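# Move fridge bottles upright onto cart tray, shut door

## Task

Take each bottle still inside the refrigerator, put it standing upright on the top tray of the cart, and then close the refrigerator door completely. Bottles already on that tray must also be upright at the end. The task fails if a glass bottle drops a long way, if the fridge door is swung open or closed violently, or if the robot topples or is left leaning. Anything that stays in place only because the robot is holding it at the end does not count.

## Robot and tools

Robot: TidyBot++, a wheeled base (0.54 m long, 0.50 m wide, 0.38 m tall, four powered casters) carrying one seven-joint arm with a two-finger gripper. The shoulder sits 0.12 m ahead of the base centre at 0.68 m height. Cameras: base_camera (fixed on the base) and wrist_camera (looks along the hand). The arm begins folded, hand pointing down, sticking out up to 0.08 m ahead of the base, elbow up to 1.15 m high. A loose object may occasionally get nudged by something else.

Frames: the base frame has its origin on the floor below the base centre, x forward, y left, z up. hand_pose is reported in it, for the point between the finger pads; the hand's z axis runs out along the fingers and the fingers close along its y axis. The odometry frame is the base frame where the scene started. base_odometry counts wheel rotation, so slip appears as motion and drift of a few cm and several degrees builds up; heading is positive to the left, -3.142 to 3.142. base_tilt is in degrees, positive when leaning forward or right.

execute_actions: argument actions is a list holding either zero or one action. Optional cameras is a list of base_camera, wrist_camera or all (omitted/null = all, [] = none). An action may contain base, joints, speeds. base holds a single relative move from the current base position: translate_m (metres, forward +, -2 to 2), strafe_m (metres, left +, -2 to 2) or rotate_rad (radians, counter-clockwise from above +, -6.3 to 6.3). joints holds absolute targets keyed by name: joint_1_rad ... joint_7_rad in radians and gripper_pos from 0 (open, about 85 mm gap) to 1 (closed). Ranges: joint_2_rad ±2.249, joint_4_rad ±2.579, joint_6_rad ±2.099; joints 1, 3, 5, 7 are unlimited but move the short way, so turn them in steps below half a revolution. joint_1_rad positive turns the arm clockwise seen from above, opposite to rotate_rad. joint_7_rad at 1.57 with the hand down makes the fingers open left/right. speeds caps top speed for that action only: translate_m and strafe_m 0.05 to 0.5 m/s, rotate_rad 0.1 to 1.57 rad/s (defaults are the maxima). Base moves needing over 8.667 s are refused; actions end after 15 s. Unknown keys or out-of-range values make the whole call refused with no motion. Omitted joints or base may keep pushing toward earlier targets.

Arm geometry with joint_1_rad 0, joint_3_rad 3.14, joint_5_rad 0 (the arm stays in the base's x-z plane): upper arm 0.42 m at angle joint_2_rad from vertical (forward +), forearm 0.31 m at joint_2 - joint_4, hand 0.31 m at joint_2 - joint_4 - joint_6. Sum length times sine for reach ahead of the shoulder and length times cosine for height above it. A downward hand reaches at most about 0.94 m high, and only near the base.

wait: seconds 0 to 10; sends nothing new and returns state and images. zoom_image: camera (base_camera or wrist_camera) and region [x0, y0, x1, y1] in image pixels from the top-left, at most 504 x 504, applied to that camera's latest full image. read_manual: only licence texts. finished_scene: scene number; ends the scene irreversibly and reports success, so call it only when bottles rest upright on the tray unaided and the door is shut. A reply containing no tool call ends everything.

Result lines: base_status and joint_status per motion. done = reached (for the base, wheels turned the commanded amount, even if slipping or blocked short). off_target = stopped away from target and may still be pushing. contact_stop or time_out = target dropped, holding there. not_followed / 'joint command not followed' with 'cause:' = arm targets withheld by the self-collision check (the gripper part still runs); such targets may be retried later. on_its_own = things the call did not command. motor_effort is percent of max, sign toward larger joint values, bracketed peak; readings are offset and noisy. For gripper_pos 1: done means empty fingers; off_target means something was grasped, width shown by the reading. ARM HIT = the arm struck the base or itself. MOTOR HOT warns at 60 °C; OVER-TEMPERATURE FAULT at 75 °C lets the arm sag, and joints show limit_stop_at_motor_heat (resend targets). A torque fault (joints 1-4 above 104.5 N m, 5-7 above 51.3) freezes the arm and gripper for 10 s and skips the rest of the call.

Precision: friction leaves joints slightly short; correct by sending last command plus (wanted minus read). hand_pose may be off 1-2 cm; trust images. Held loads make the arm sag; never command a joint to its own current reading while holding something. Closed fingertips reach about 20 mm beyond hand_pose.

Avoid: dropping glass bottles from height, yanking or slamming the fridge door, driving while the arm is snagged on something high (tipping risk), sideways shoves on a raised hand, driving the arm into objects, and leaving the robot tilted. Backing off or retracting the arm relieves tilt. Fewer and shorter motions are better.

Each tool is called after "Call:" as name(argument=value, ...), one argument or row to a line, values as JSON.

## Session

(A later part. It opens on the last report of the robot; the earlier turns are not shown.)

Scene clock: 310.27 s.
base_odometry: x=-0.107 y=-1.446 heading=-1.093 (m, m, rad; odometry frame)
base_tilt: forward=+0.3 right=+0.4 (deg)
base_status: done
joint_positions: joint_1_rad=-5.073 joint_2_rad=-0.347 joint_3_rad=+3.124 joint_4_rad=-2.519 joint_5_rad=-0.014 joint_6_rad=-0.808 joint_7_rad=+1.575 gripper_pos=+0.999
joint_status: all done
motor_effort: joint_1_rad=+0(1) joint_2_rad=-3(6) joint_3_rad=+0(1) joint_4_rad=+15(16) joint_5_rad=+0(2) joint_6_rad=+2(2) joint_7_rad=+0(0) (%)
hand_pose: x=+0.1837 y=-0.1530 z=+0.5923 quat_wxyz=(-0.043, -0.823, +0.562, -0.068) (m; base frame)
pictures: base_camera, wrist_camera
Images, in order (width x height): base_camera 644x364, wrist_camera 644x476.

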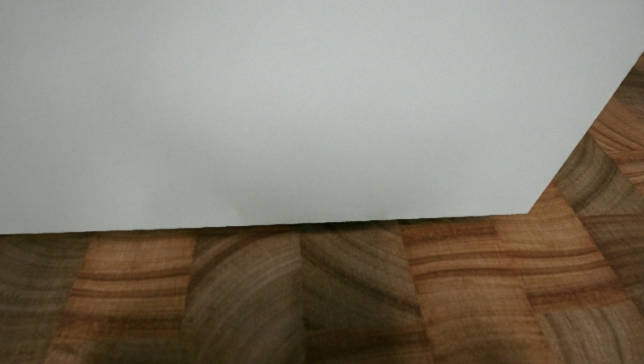

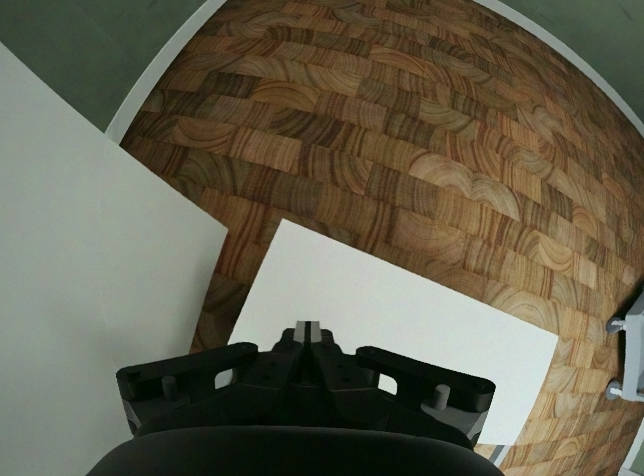

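Call:
execute_actions(
  actions=[
    {"base":{"translate_m":0.15},"speeds":{"translate_m":0.05}},
  ],
)

Scene clock: 317.00 s.
base_odometry: x=-0.038 y=-1.579 heading=-1.093 (m, m, rad; odometry frame)
base_tilt: forward=+0.3 right=+0.2 (deg)
base_status: done
joint_positions: joint_1_rad=-5.073 joint_2_rad=-0.347 joint_3_rad=+3.124 joint_4_rad=-2.519 joint_5_rad=-0.014 joint_6_rad=-0.808 joint_7_rad=+1.575 gripper_pos=+0.999
joint_status: not commanded
motor_effort: joint_1_rad=+0(0) joint_2_rad=-3(4) joint_3_rad=+0(1) joint_4_rad=+15(16) joint_5_rad=+0(1) joint_6_rad=+1(2) joint_7_rad=+1(1) (%)
hand_pose: x=+0.1837 y=-0.1530 z=+0.5923 quat_wxyz=(-0.043, -0.823, +0.562, -0.068) (m; base frame)
pictures: base_camera, wrist_camera
Images, in order (width x height): base_camera 644x364, wrist_camera 644x476.

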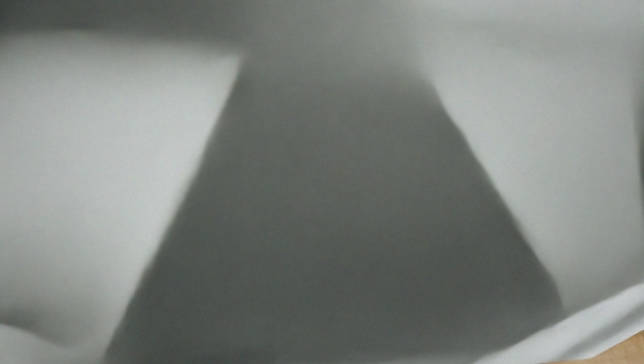

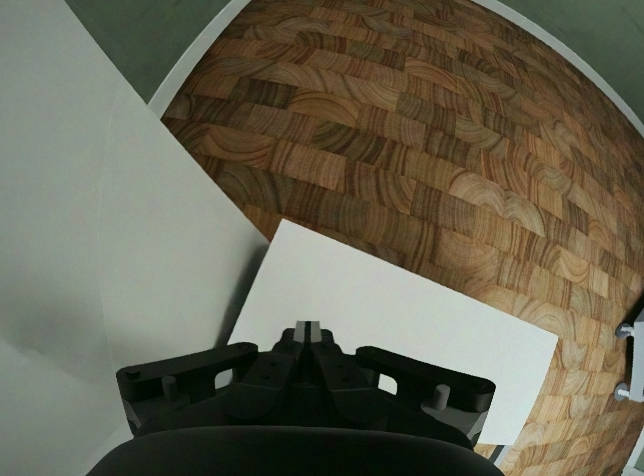

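Call:
execute_actions(
  actions=[
    {"base":{"translate_m":0.025},"speeds":{"translate_m":0.05}},
  ],
  cameras=[],
)

Call:
execute_actions(
  actions=[
    {"base":{"translate_m":-0.3}},
  ],
  cameras=["base_camera"],
)

Call:
execute_actions(
  actions=[
    {"base":{"strafe_m":0.55},"joints":{"joint_1_rad":0.5,"joint_4_rad":-2.4,"joint_6_rad":0.3}},
  ],
)

Scene clock: 325.03 s.
base_odometry: x=-0.037 y=-1.581 heading=-1.093 (m, m, rad; odometry frame)
base_tilt: forward=+0.4 right=+0.4 (deg)
base_status: translate_m time_out (by the wheels' count: +0.002 of +0.025)
joint_positions: joint_1_rad=-5.073 joint_2_rad=-0.348 joint_3_rad=+3.124 joint_4_rad=-2.521 joint_5_rad=-0.015 joint_6_rad=-0.809 joint_7_rad=+1.575 gripper_pos=+0.999
joint_status: not commanded
motor_effort: joint_1_rad=+0(0) joint_2_rad=-2(10) joint_3_rad=+0(5) joint_4_rad=+14(16) joint_5_rad=-1(4) joint_6_rad=+2(2) joint_7_rad=+0(1) (%)
hand_pose: x=+0.1835 y=-0.1516 z=+0.5917 quat_wxyz=(-0.042, -0.823, +0.562, -0.067) (m; base frame)
pictures: none
No camera images: the call's "cameras" was empty. Leave "cameras" out to get every camera's image.

not run: a stop came earlier in this reply.

not run: a stop came earlier in this reply.

Blocked, so the door is shut.

Call:
execute_actions(
  actions=[
    {"base":{"translate_m":-0.35}},
  ],
  cameras=["base_camera"],
)

Call:
execute_actions(
  actions=[
    {"base":{"strafe_m":0.55},"joints":{"joint_1_rad":0.6}},
  ],
  cameras=[],
)

Call:
execute_actions(
  actions=[
    {"joints":{"joint_4_rad":-2.4,"joint_6_rad":0.3}},
  ],
)

Scene clock: 330.47 s.
base_odometry: x=-0.198 y=-1.270 heading=-1.093 (m, m, rad; odometry frame)
base_tilt: forward=+0.3 right=+0.4 (deg)
base_status: done
joint_positions: joint_1_rad=-5.073 joint_2_rad=-0.348 joint_3_rad=+3.124 joint_4_rad=-2.521 joint_5_rad=-0.015 joint_6_rad=-0.809 joint_7_rad=+1.575 gripper_pos=+0.999
joint_status: not commanded
motor_effort: joint_1_rad=+0(1) joint_2_rad=-3(5) joint_3_rad=+0(1) joint_4_rad=+15(15) joint_5_rad=-1(2) joint_6_rad=+2(2) joint_7_rad=+1(1) (%)
hand_pose: x=+0.1835 y=-0.1515 z=+0.5917 quat_wxyz=(-0.042, -0.823, +0.562, -0.067) (m; base frame)
pictures: base_camera
Images, in order (width x height): base_camera 644x364.

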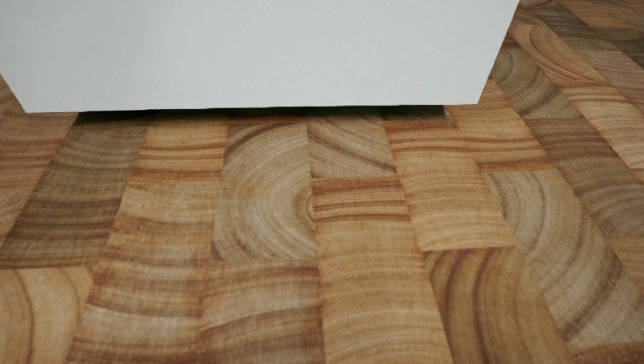

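Scene clock: 332.93 s.
base_odometry: x=+0.290 y=-1.017 heading=-1.092 (m, m, rad; odometry frame)
base_tilt: forward=+0.3 right=+0.3 (deg)
base_status: done
joint_positions: joint_1_rad=-5.673 joint_2_rad=-0.348 joint_3_rad=+3.124 joint_4_rad=-2.521 joint_5_rad=-0.015 joint_6_rad=-0.809 joint_7_rad=+1.575 gripper_pos=+0.999
joint_status: all done
motor_effort: joint_1_rad=+0(1) joint_2_rad=-3(6) joint_3_rad=+0(1) joint_4_rad=+15(15) joint_5_rad=+0(0) joint_6_rad=+2(2) joint_7_rad=+1(1) (%)
hand_pose: x=+0.2577 y=-0.0886 z=+0.5917 quat_wxyz=(-0.021, -0.953, +0.294, -0.076) (m; base frame)
pictures: none
No camera images: the call's "cameras" was empty. Leave "cameras" out to get every camera's image.

Scene clock: 334.40 s.
base_odometry: x=+0.290 y=-1.017 heading=-1.092 (m, m, rad; odometry frame)
base_tilt: forward=+0.3 right=+0.4 (deg)
base_status: not commanded
joint_positions: joint_1_rad=-5.673 joint_2_rad=-0.348 joint_3_rad=+3.124 joint_4_rad=-2.403 joint_5_rad=-0.015 joint_6_rad=+0.280 joint_7_rad=+1.575 gripper_pos=+0.999
joint_status: all done
motor_effort: joint_1_rad=+0(0) joint_2_rad=-8(9) joint_3_rad=+0(0) joint_4_rad=+20(20) joint_5_rad=+0(1) joint_6_rad=+9(9) joint_7_rad=+1(1) (%)
hand_pose: x=+0.4839 y=-0.2448 z=+0.8675 quat_wxyz=(-0.185, -0.741, +0.230, -0.603) (m; base frame)
pictures: base_camera, wrist_camera
Images, in order (width x height): base_camera 644x364, wrist_camera 644x476.

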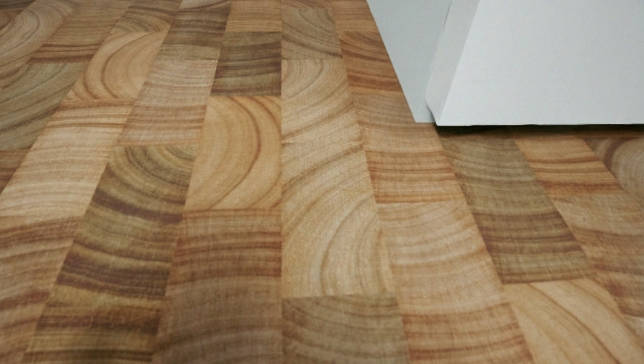

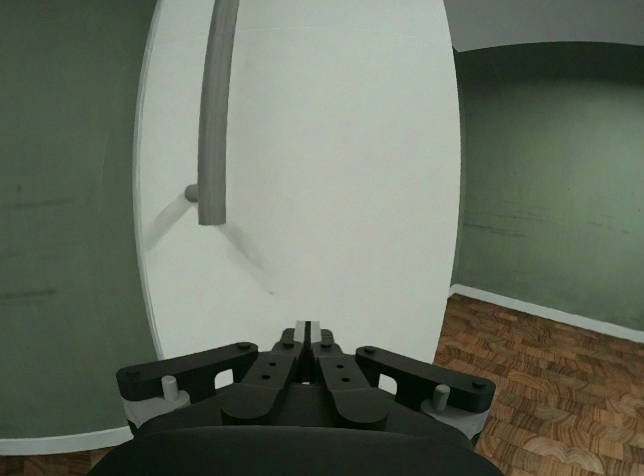

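Shut. A quick check of the bottles.

Call:
execute_actions(
  actions=[
    {"joints":{"joint_1_rad":3.0,"joint_6_rad":0.4,"joint_2_rad":-0.5,"joint_4_rad":-2.5}},
  ],
  cameras=["wrist_camera"],
)

Scene clock: 340.73 s.
base_odometry: x=+0.290 y=-1.017 heading=-1.092 (m, m, rad; odometry frame)
base_tilt: forward=+0.3 right=+0.4 (deg)
base_status: not commanded
joint_positions: joint_1_rad=-3.293 joint_2_rad=-0.477 joint_3_rad=+3.124 joint_4_rad=-2.483 joint_5_rad=-0.015 joint_6_rad=+0.353 joint_7_rad=+1.575 gripper_pos=+0.999
joint_status: all done
motor_effort: joint_1_rad=-1(0) joint_2_rad=-4(8) joint_3_rad=+0(1) joint_4_rad=+20(21) joint_5_rad=-1(0) joint_6_rad=+10(9) joint_7_rad=+1(0) (%)
hand_pose: x=-0.2771 y=-0.0683 z=+0.8972 quat_wxyz=(-0.675, -0.059, +0.733, -0.055) (m; base frame)
pictures: wrist_camera
Images, in order (width x height): wrist_camera 644x476.

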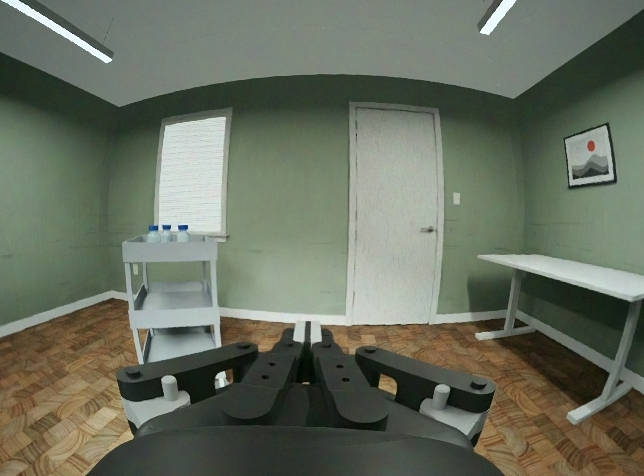

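Call:
finished_scene(
  scene=1,
)

The scene is finished: the task was done.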